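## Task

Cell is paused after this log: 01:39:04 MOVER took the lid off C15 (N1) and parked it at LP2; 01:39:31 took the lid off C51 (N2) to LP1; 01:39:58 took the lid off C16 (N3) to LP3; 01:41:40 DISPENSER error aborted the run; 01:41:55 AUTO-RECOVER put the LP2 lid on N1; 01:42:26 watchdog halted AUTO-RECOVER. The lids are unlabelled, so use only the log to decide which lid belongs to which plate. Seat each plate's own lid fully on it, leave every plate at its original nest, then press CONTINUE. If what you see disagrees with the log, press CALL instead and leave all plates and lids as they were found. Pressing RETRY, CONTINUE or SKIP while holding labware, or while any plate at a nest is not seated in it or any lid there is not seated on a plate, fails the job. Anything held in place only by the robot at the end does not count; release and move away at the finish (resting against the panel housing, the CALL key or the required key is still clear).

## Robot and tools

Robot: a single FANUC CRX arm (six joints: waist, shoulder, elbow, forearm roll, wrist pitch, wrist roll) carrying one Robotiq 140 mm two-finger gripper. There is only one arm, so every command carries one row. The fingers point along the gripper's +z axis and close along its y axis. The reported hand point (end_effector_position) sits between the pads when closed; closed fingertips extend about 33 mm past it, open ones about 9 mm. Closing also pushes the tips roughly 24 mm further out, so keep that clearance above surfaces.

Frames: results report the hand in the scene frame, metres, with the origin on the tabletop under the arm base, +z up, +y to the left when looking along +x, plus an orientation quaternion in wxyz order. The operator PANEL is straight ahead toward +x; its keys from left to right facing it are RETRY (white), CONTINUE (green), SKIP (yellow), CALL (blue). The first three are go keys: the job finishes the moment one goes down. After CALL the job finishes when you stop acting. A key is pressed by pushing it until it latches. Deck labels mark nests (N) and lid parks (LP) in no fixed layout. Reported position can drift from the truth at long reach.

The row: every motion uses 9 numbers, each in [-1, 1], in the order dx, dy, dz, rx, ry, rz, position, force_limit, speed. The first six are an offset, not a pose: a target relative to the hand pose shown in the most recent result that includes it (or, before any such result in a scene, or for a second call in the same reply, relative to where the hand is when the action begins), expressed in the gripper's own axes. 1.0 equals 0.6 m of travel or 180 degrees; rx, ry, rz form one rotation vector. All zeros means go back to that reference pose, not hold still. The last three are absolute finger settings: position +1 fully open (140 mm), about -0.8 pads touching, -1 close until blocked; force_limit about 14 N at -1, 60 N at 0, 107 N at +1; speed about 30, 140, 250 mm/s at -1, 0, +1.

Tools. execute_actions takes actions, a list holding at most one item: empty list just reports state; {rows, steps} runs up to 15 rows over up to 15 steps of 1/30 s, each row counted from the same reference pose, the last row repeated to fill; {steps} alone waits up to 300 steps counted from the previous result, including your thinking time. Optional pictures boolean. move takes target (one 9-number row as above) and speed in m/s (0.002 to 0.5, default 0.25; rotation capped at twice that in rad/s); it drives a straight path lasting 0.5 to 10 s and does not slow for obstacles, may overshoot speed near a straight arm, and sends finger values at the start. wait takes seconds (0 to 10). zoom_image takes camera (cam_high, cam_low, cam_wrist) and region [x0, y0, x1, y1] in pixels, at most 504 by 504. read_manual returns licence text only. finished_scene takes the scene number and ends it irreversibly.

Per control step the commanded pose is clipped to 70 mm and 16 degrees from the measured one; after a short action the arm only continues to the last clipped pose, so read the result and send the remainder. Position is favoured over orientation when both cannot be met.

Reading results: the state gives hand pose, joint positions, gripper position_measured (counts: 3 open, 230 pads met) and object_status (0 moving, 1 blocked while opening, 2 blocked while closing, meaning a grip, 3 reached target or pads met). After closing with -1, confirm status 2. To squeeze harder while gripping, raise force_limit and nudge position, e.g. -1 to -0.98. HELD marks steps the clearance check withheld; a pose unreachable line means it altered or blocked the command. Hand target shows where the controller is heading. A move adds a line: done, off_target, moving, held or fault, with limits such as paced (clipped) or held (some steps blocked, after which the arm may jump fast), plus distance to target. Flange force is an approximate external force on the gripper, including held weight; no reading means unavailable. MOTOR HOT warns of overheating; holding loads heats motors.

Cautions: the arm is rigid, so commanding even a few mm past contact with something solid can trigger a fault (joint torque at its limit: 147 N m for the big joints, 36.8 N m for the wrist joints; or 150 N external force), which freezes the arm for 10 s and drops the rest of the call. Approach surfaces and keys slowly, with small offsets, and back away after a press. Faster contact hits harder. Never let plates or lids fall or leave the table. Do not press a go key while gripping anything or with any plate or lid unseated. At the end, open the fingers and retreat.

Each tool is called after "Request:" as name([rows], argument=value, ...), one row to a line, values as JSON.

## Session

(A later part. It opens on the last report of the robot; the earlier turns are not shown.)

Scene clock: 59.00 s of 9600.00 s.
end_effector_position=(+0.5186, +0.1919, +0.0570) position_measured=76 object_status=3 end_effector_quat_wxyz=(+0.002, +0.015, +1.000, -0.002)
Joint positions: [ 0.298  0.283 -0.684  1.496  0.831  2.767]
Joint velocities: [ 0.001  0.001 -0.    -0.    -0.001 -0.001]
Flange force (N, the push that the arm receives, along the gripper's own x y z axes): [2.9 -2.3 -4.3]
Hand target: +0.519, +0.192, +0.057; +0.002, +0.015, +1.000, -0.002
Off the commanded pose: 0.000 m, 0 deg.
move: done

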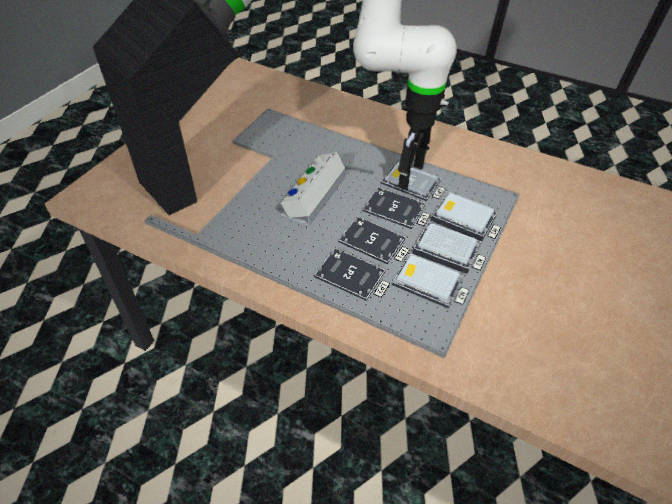

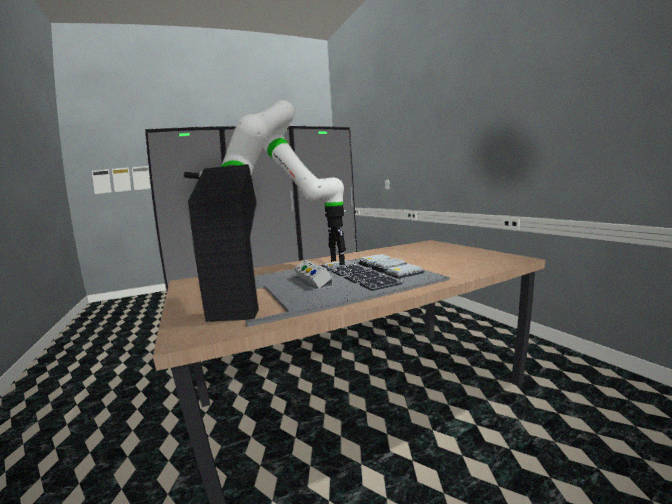

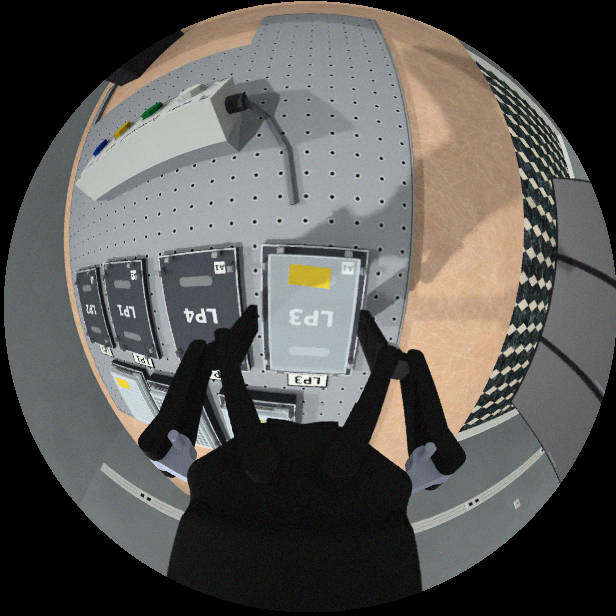

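Request:
move(target=[0.005,0.0037,0.006,0,0,0,0.42,-0.6,-1], speed=0.02)

Request:
move(target=[0,0,0,0,0,0,-1,-0.6,-1])

Request:
move(target=[0,0,-0.065,0,0,0,-1,-0.6,-1], speed=0.08)

Request:
move(target=[-0.31,-0.332,0,0,0,-0.01,-1,-0.6,-1], speed=0.18)

Request:
zoom_image(camera="cam_wrist", region=[230, 230, 400, 400])

Scene clock: 63.70 s of 9600.00 s.
end_effector_position=(+0.5157, +0.1942, +0.0534) position_measured=76 object_status=3 end_effector_quat_wxyz=(+0.002, +0.015, +1.000, -0.002)
Joint positions: [ 0.313  0.282 -0.688  1.48   0.823  2.772]
Joint velocities: [ 0.    -0.001 -0.     0.    -0.001  0.   ]
Flange force (N, the push that the arm receives, along the gripper's own x y z axes): [1.0 -1.4 -2.2]
Hand target: +0.516, +0.194, +0.053; +0.002, +0.015, +1.000, -0.002
Off the commanded pose: 0.000 m, 0 deg.
After step 90, 1.00 s passed at rest.
move: done

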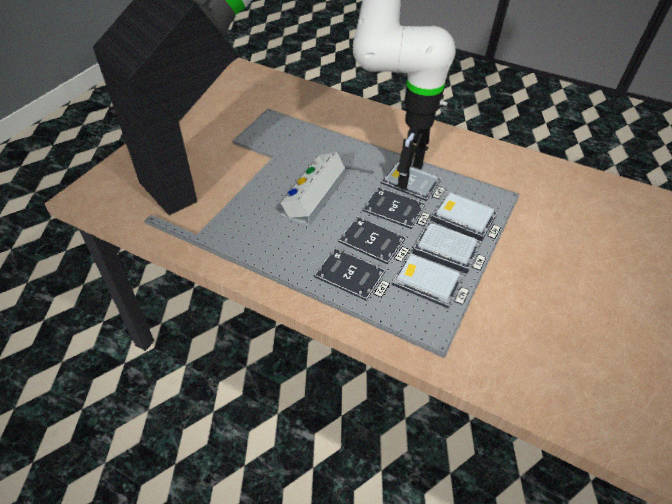

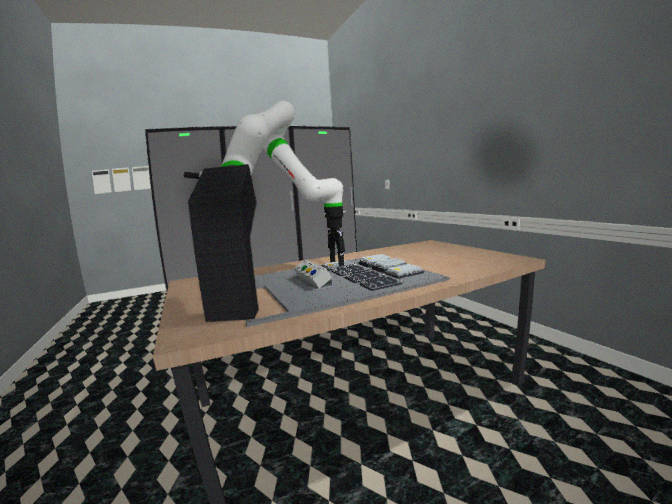

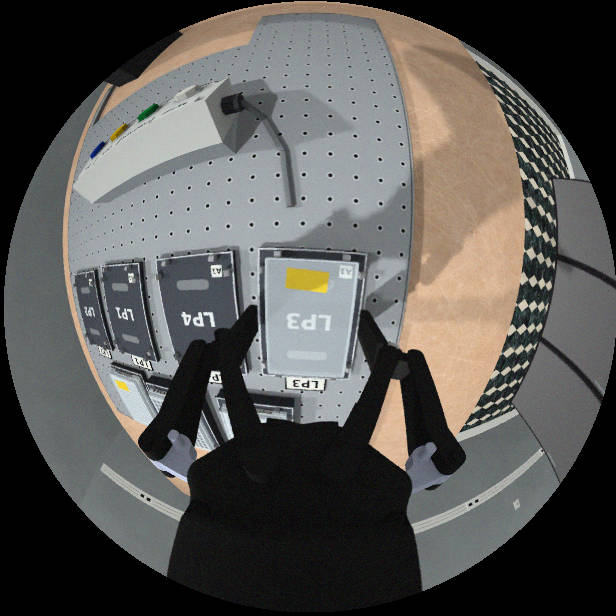

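Scene clock: 64.47 s of 9600.00 s.
end_effector_position=(+0.5157, +0.1942, +0.0534) position_measured=102 object_status=2 end_effector_quat_wxyz=(+0.002, +0.015, +1.000, -0.002)
Joint positions: [ 0.313  0.282 -0.688  1.48   0.823  2.772]
Joint velocities: [ 0.    -0.001  0.     0.     0.001  0.   ]
Flange force (N, the push that the arm receives, along the gripper's own x y z axes): [9.5 -1.1 -27.1]
Hand target: +0.516, +0.194, +0.053; +0.002, +0.015, +1.000, -0.002
Off the commanded pose: 0.000 m, 0 deg.
move: done

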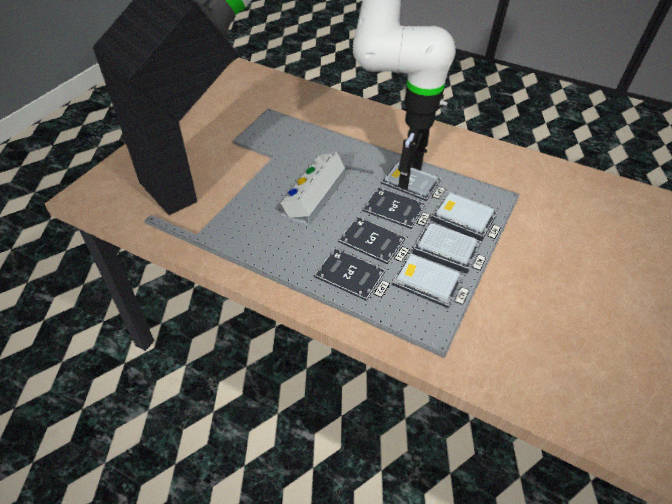

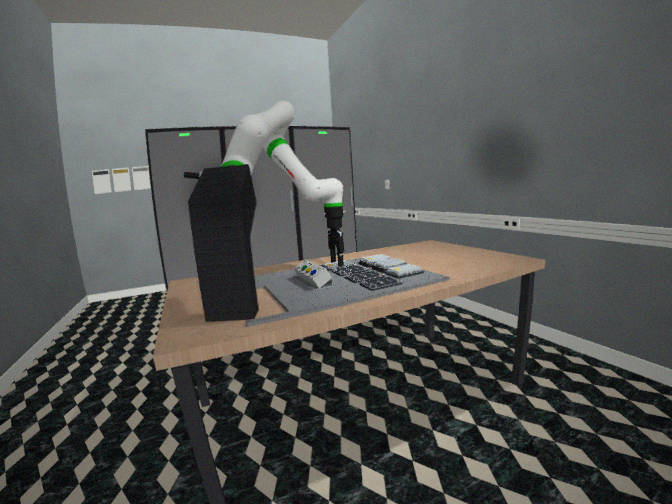

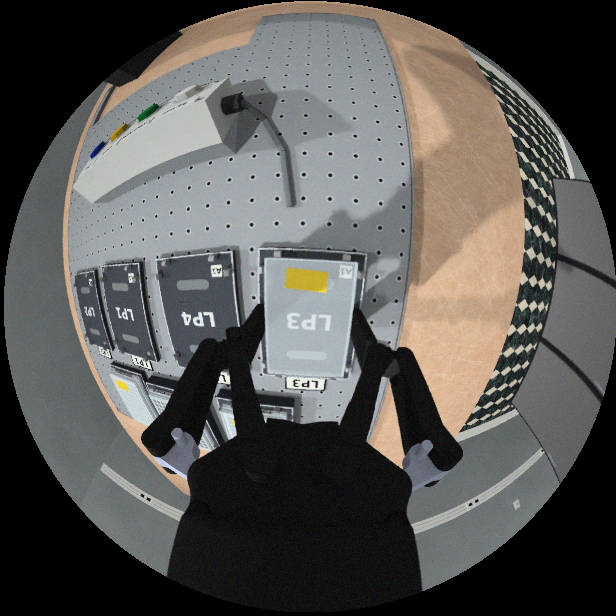

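Scene clock: 65.27 s of 9600.00 s.
end_effector_position=(+0.5155, +0.1943, +0.0924) position_measured=103 object_status=2 end_effector_quat_wxyz=(+0.003, +0.015, +1.000, -0.002)
Joint positions: [ 0.216  0.216 -0.716  1.593  0.877  2.72 ]
Joint velocities: [-0.001 -0.    -0.     0.001 -0.     0.001]
Flange force (N, the push that the arm receives, along the gripper's own x y z axes): [2.7 -1.2 -4.8]
Hand target: +0.516, +0.194, +0.092; +0.003, +0.015, +1.000, -0.002
Off the commanded pose: 0.000 m, 0 deg.
move: done

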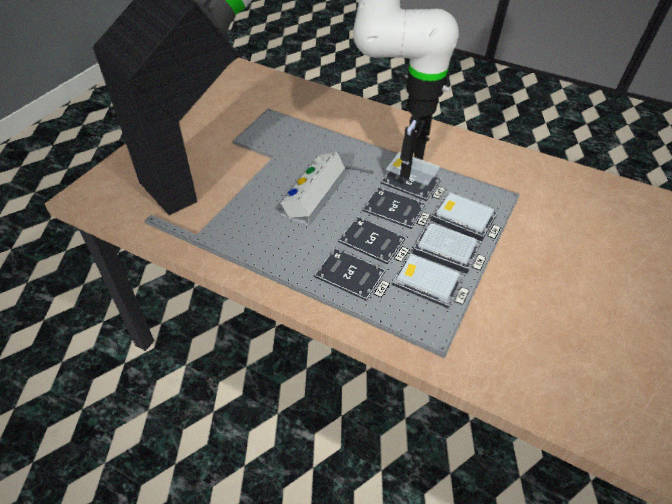

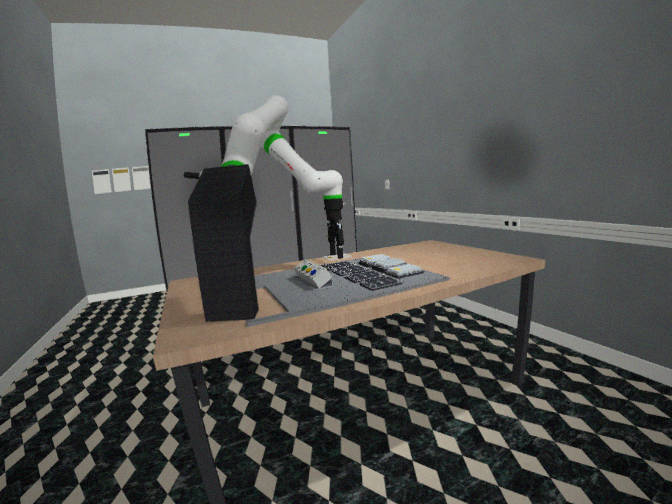

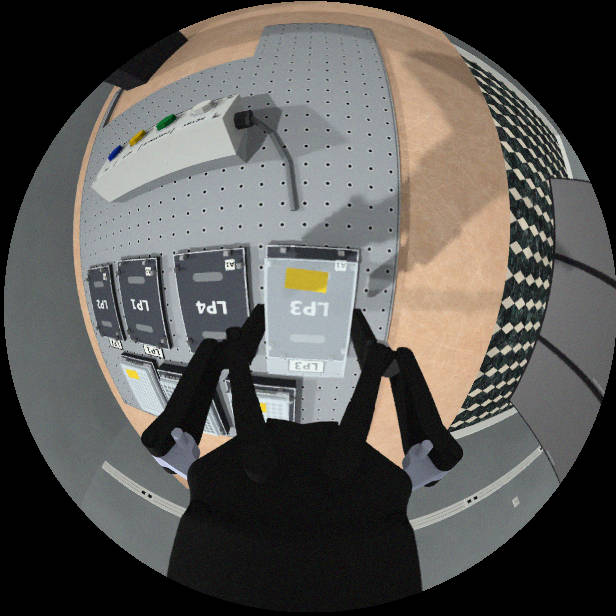

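Scene clock: 67.20 s of 9600.00 s.
end_effector_position=(+0.6962, -0.0098, +0.0935) position_measured=103 object_status=2 end_effector_quat_wxyz=(+0.002, -0.001, +1.000, -0.002)
Joint positions: [-0.078  0.798 -0.099  1.833  1.059  2.74 ]
Joint velocities: [ 0.     0.001  0.001 -0.     0.001  0.001]
Flange force (N, the push that the arm receives, along the gripper's own x y z axes): [7.1 0.1 -3.4]
Hand target: +0.696, -0.010, +0.093; +0.002, -0.001, +1.000, -0.002
Off the commanded pose: 0.001 m, 0 deg.
move: done

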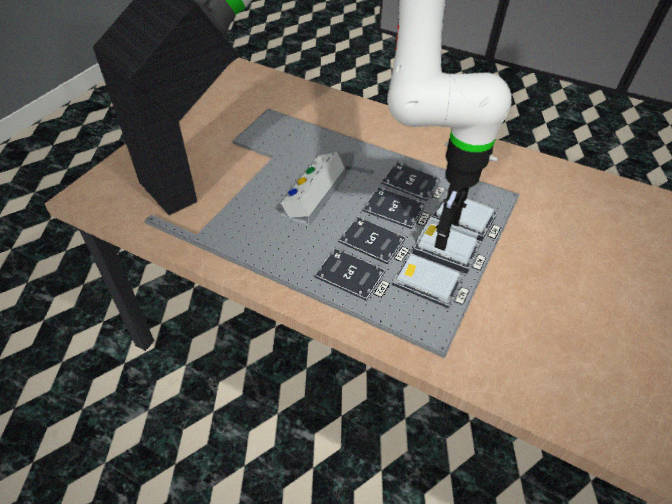

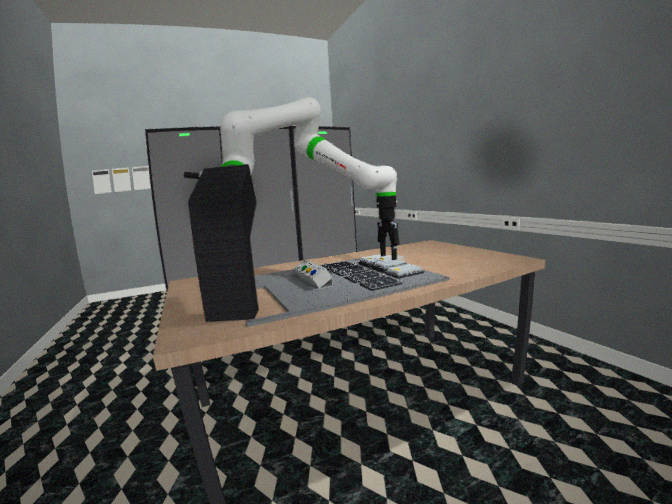

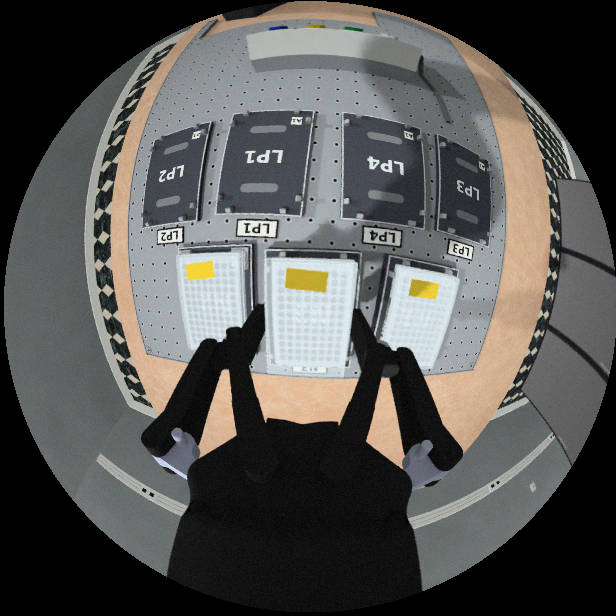

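Region (230, 230, 400, 400) of cam_wrist's 616x616 image, scaled by 2.965, with more detail than that image has.

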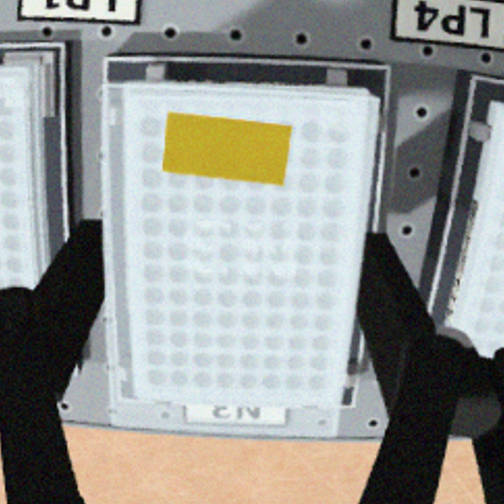

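Request:
zoom_image(camera="cam_wrist", region=[165, 235, 275, 345])

Request:
move(target=[-0.003,0.003,0.012,0,0,-0.007,-1,-0.6,-1], speed=0.02)

Request:
zoom_image(camera="cam_wrist", region=[230, 230, 400, 400])

Region (165, 235, 275, 345) of cam_wrist's 616x616 image, scaled by 4.582, with more detail than that image has.

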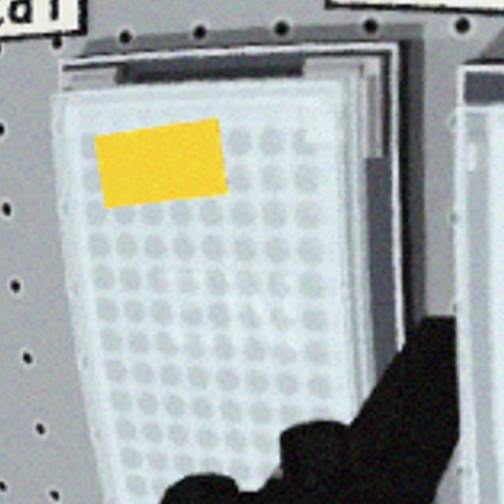

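Scene clock: 70.47 s of 9600.00 s.
end_effector_position=(+0.6981, -0.0080, +0.0863) position_measured=103 object_status=2 end_effector_quat_wxyz=(+0.002, -0.012, +1.000, -0.002)
Joint positions: [-0.066  0.805 -0.091  1.825  1.052  2.759]
Joint velocities: [ 0.    -0.002  0.     0.     0.    -0.001]
Flange force (N, the push that the arm receives, along the gripper's own x y z axes): [2.5 -1.1 -2.7]
Hand target: +0.698, -0.008, +0.086; +0.002, -0.012, +1.000, -0.002
Off the commanded pose: 0.000 m, 0 deg.
move: done

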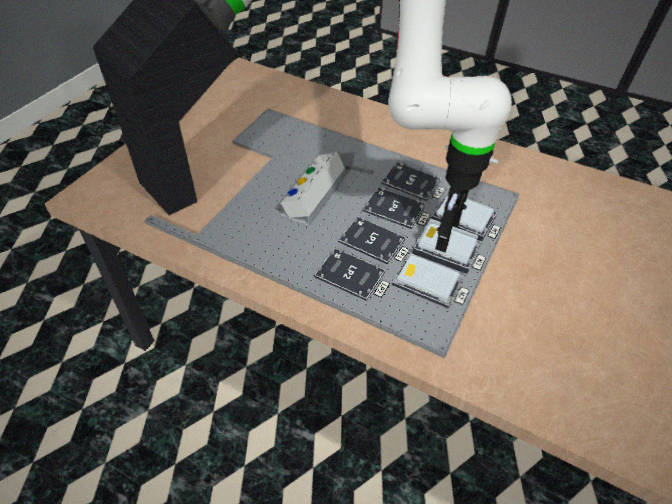

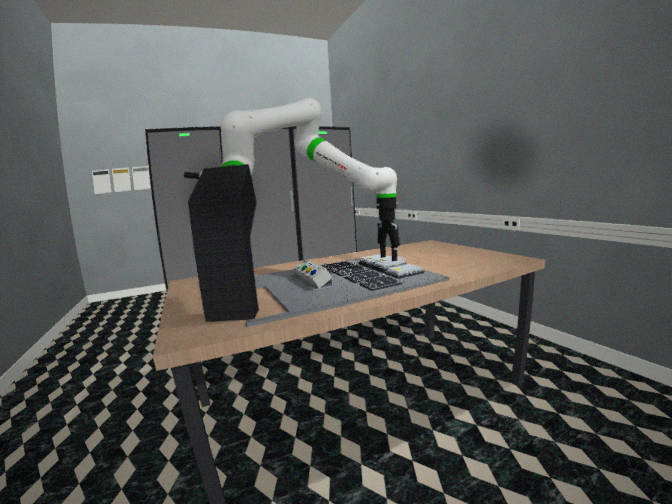

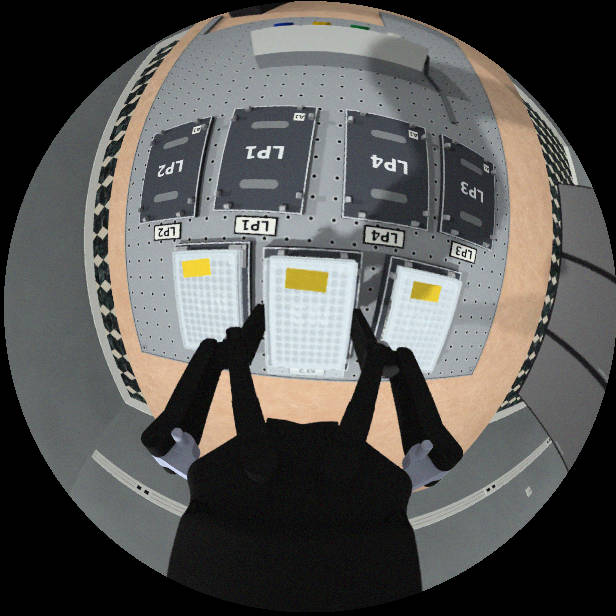

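Region (230, 230, 400, 400) of cam_wrist's 616x616 image, scaled by 2.965, with more detail than that image has.

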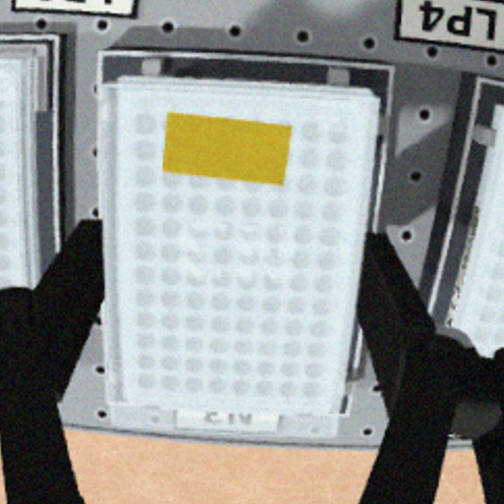

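Request:
move(target=[0.0013,0.0013,0.01,0,0,0,-1,-0.6,-1], speed=0.01)

Request:
zoom_image(camera="cam_wrist", region=[230, 230, 400, 400])

Request:
zoom_image(camera="cam_wrist", region=[370, 250, 480, 360])

Scene clock: 73.73 s of 9600.00 s.
end_effector_position=(+0.6973, -0.0072, +0.0803) position_measured=103 object_status=2 end_effector_quat_wxyz=(+0.002, -0.012, +1.000, -0.002)
Joint positions: [-0.056  0.81  -0.091  1.815  1.045  2.763]
Joint velocities: [ 0.    -0.002  0.    -0.     0.     0.   ]
Flange force (N, the push that the arm receives, along the gripper's own x y z axes): [0.2 -2.1 -2.3]
Hand target: +0.697, -0.007, +0.080; +0.002, -0.012, +1.000, -0.002
Off the commanded pose: 0.000 m, 0 deg.
move: done

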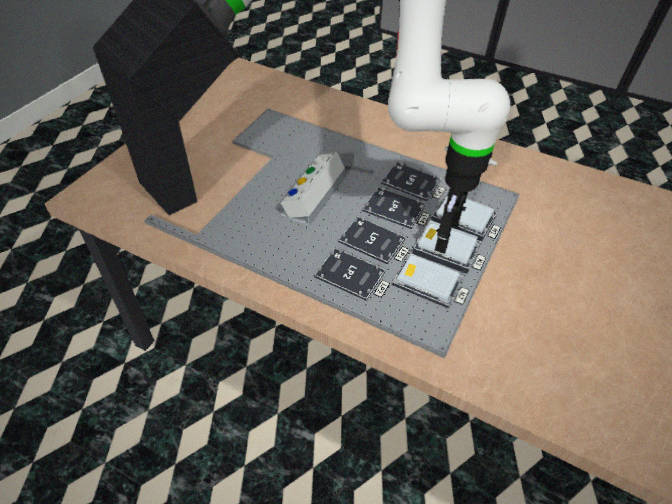

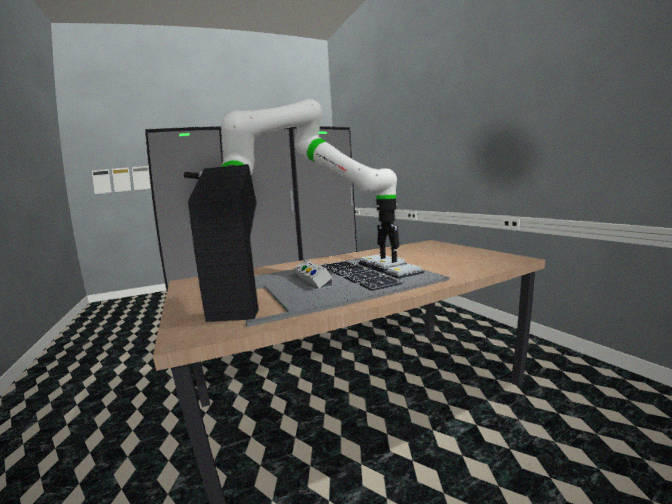

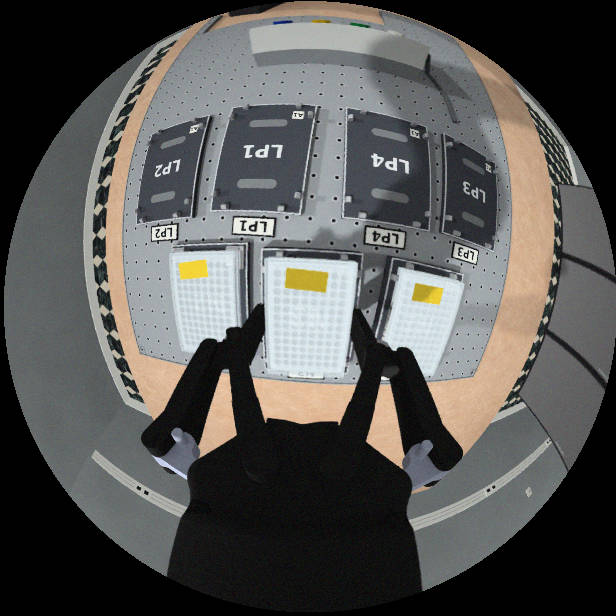

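Region (230, 230, 400, 400) of cam_wrist's 616x616 image, scaled by 2.965, with more detail than that image has.

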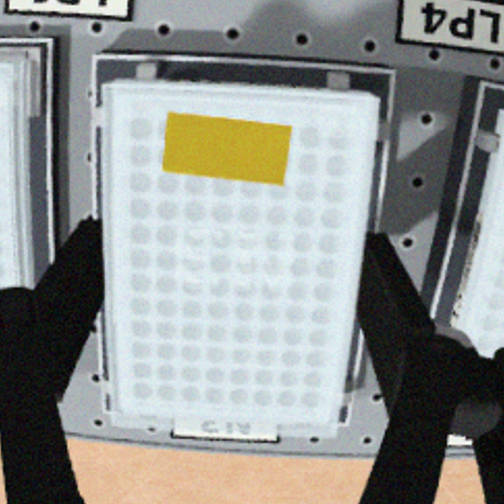

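Region (370, 250, 480, 360) of cam_wrist's 616x616 image, scaled by 4.582, with more detail than that image has.

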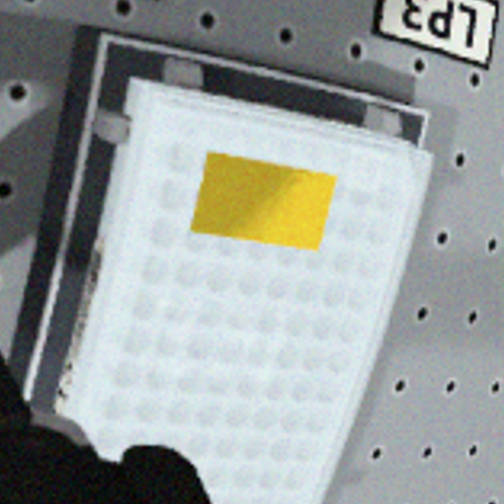

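Request:
move(target=[0,-0.001,0.006,0,0,0,-1,-0.6,-1], speed=0.006)

Request:
zoom_image(camera="cam_wrist", region=[230, 230, 400, 400])

Scene clock: 76.03 s of 9600.00 s.
end_effector_position=(+0.6973, -0.0078, +0.0767) position_measured=103 object_status=2 end_effector_quat_wxyz=(+0.002, -0.012, +1.000, -0.002)
Joint positions: [-0.051  0.815 -0.089  1.81   1.041  2.765]
Joint velocities: [ 0.001  0.001  0.     0.     0.001 -0.   ]
Flange force (N, the push that the arm receives, along the gripper's own x y z axes): [0.8 3.0 -12.0]
Hand target: +0.697, -0.008, +0.077; +0.002, -0.012, +1.000, -0.002
Off the commanded pose: 0.000 m, 0 deg.
move: done

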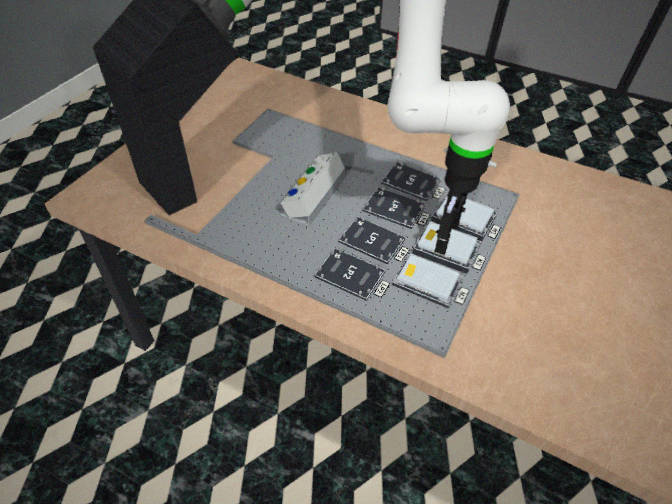

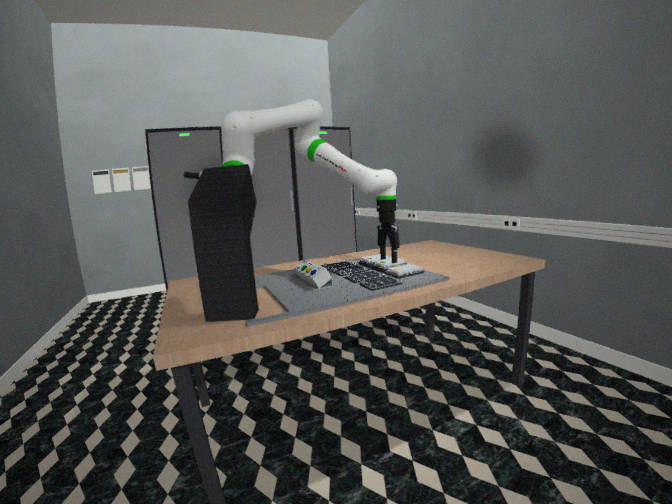

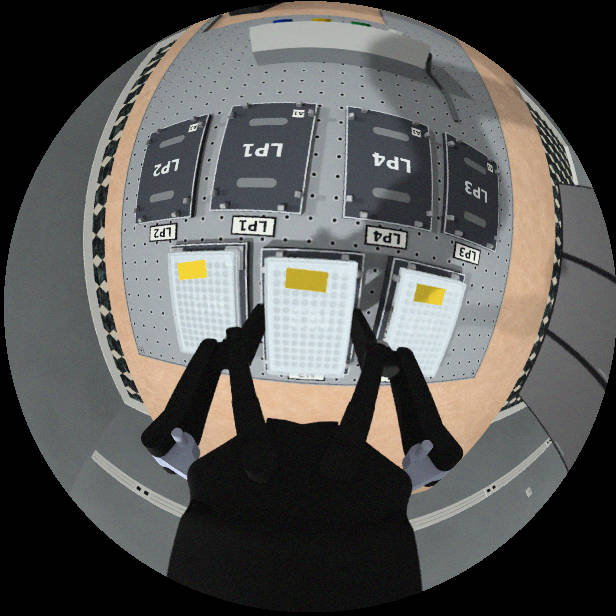

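Region (230, 230, 400, 400) of cam_wrist's 616x616 image, scaled by 2.965, with more detail than that image has.

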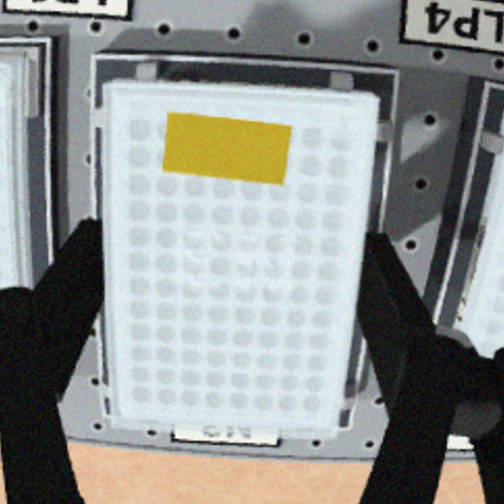

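Request:
move(target=[0,0.0015,0,0,0,0,-1,-0.6,-1], speed=0.004)

Request:
move(target=[0,0,0.002,0,0,0,-1,-0.6,-1], speed=0.004)

Request:
zoom_image(camera="cam_wrist", region=[230, 230, 400, 400])

Scene clock: 79.13 s of 9600.00 s.
end_effector_position=(+0.6973, -0.0070, +0.0767) position_measured=103 object_status=2 end_effector_quat_wxyz=(+0.002, -0.012, +1.000, -0.003)
Joint positions: [-0.05   0.813 -0.09   1.81   1.041  2.764]
Joint velocities: [-0.    -0.     0.    -0.     0.001 -0.   ]
Flange force (N, the push that the arm receives, along the gripper's own x y z axes): [-5.0 -5.6 -6.9]
Hand target: +0.697, -0.007, +0.077; +0.002, -0.012, +1.000, -0.002
Off the commanded pose: 0.000 m, 0 deg.
move: done

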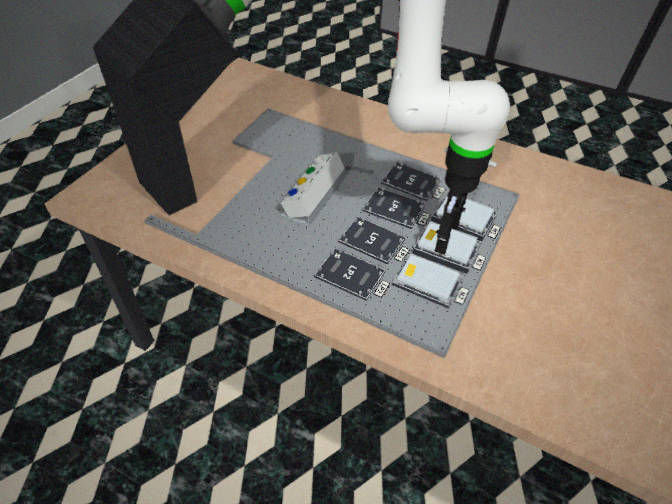

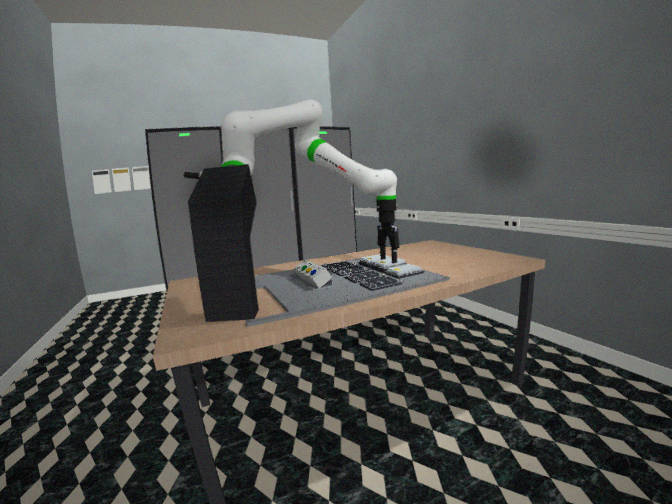

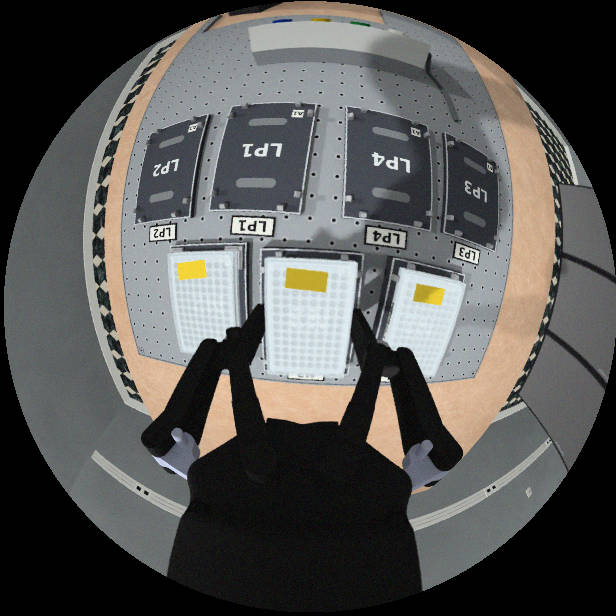

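Scene clock: 79.83 s of 9600.00 s.
end_effector_position=(+0.6973, -0.0070, +0.0755) position_measured=103 object_status=2 end_effector_quat_wxyz=(+0.002, -0.012, +1.000, -0.003)
Joint positions: [-0.048  0.814 -0.089  1.809  1.04   2.764]
Joint velocities: [-0.    -0.     0.    -0.    -0.    -0.001]
Flange force (N, the push that the arm receives, along the gripper's own x y z axes): [-1.8 -1.1 -15.3]
Hand target: +0.697, -0.007, +0.076; +0.002, -0.012, +1.000, -0.003
Off the commanded pose: 0.000 m, 0 deg.
move: done

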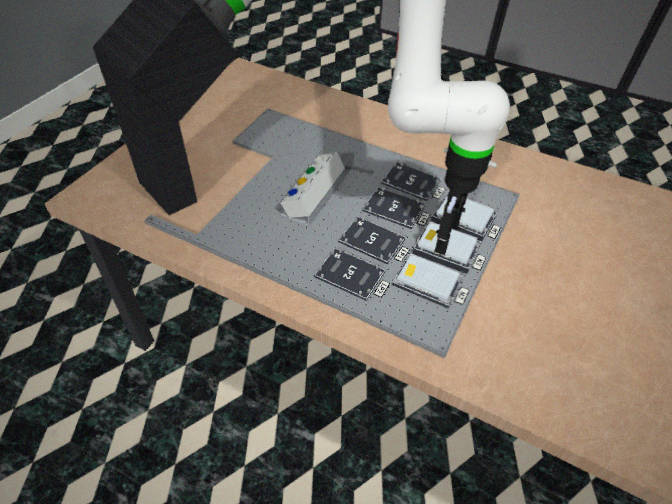

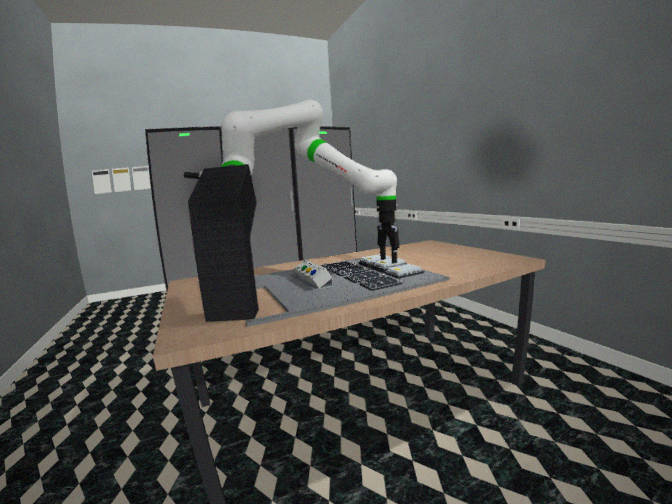

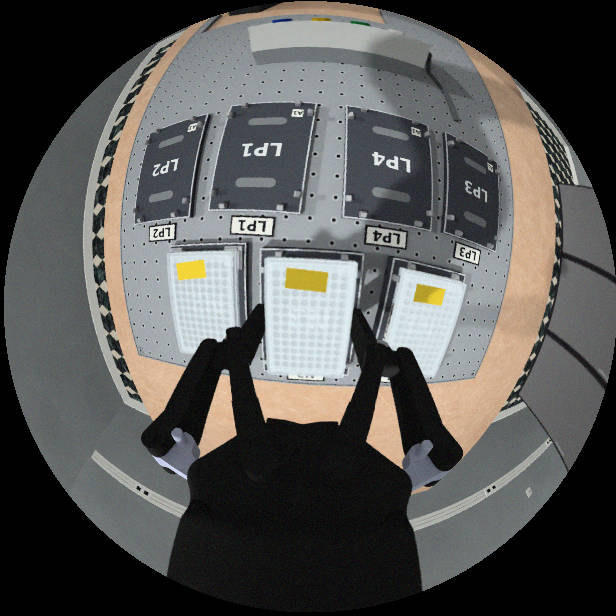

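Region (230, 230, 400, 400) of cam_wrist's 616x616 image, scaled by 2.965, with more detail than that image has.

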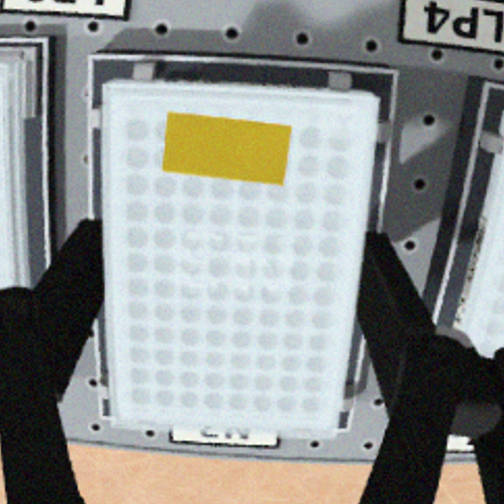

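Request:
move(target=[-0.0017,-0.0005,0,0,0,0,-1,-0.6,-1], speed=0.004)

Request:
move(target=[0,0,0.002,0,0,0,-1,-0.6,-1], speed=0.004)

Scene clock: 81.53 s of 9600.00 s.
end_effector_position=(+0.6983, -0.0072, +0.0754) position_measured=103 object_status=2 end_effector_quat_wxyz=(+0.002, -0.012, +1.000, -0.002)
Joint positions: [-0.048  0.816 -0.085  1.81   1.04   2.762]
Joint velocities: [-0.001  0.001  0.     0.001 -0.     0.001]
Flange force (N, the push that the arm receives, along the gripper's own x y z axes): [0.7 0.6 -3.3]
Hand target: +0.698, -0.007, +0.076; +0.002, -0.012, +1.000, -0.003
Off the commanded pose: 0.000 m, 0 deg.
move: done

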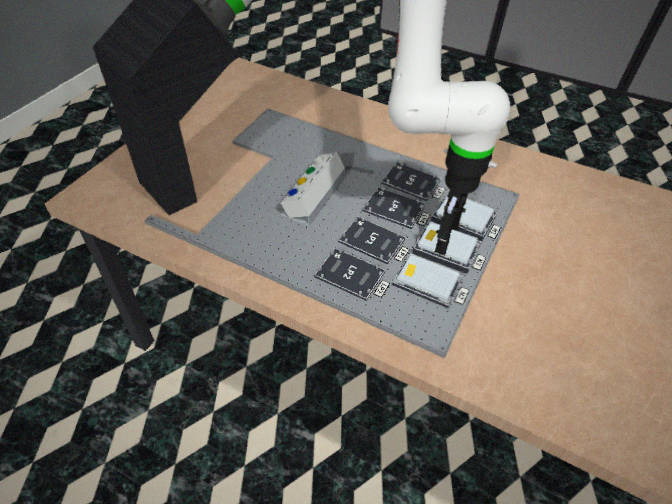

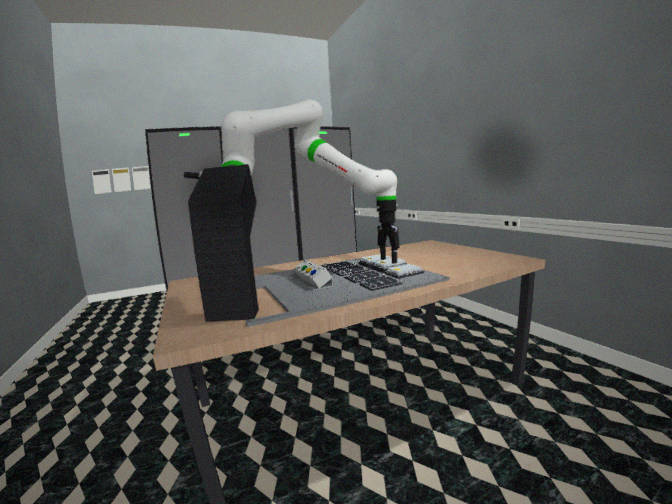

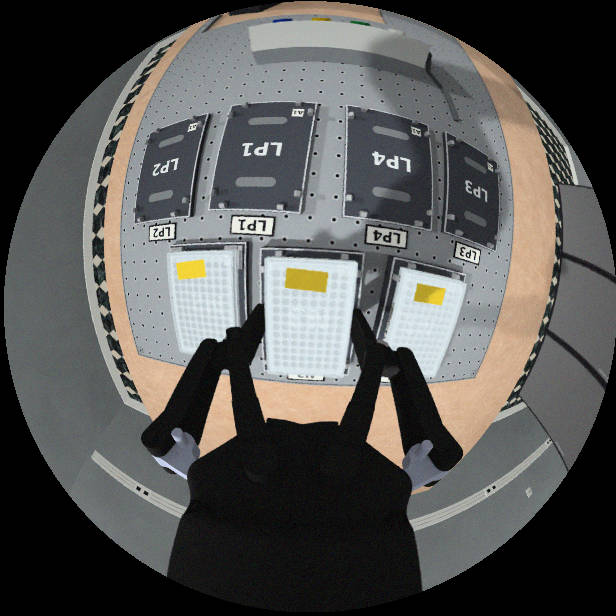

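Scene clock: 82.23 s of 9600.00 s.
end_effector_position=(+0.6984, -0.0072, +0.0744) position_measured=103 object_status=2 end_effector_quat_wxyz=(+0.003, -0.012, +1.000, -0.002)
Joint positions: [-0.047  0.818 -0.084  1.808  1.039  2.763]
Joint velocities: [ 0.001 -0.002  0.    -0.001  0.001  0.001]
Flange force (N, the push that the arm receives, along the gripper's own x y z axes): [16.7 1.6 -54.0]
Hand target: +0.698, -0.007, +0.074; +0.002, -0.012, +1.000, -0.002
Off the commanded pose: 0.000 m, 0 deg.
move: done

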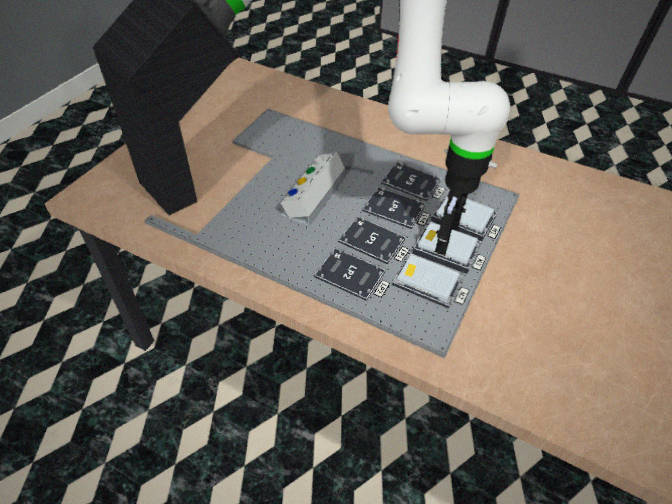

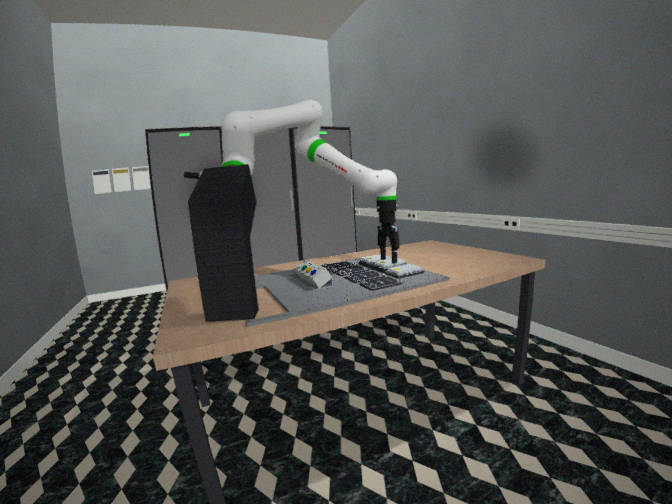

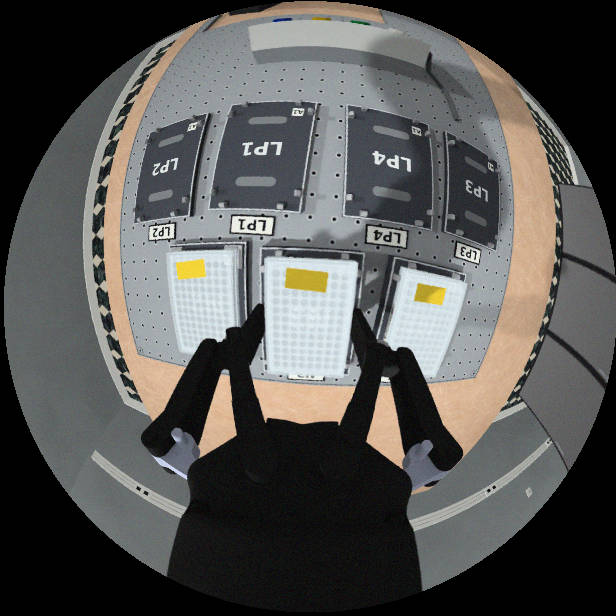

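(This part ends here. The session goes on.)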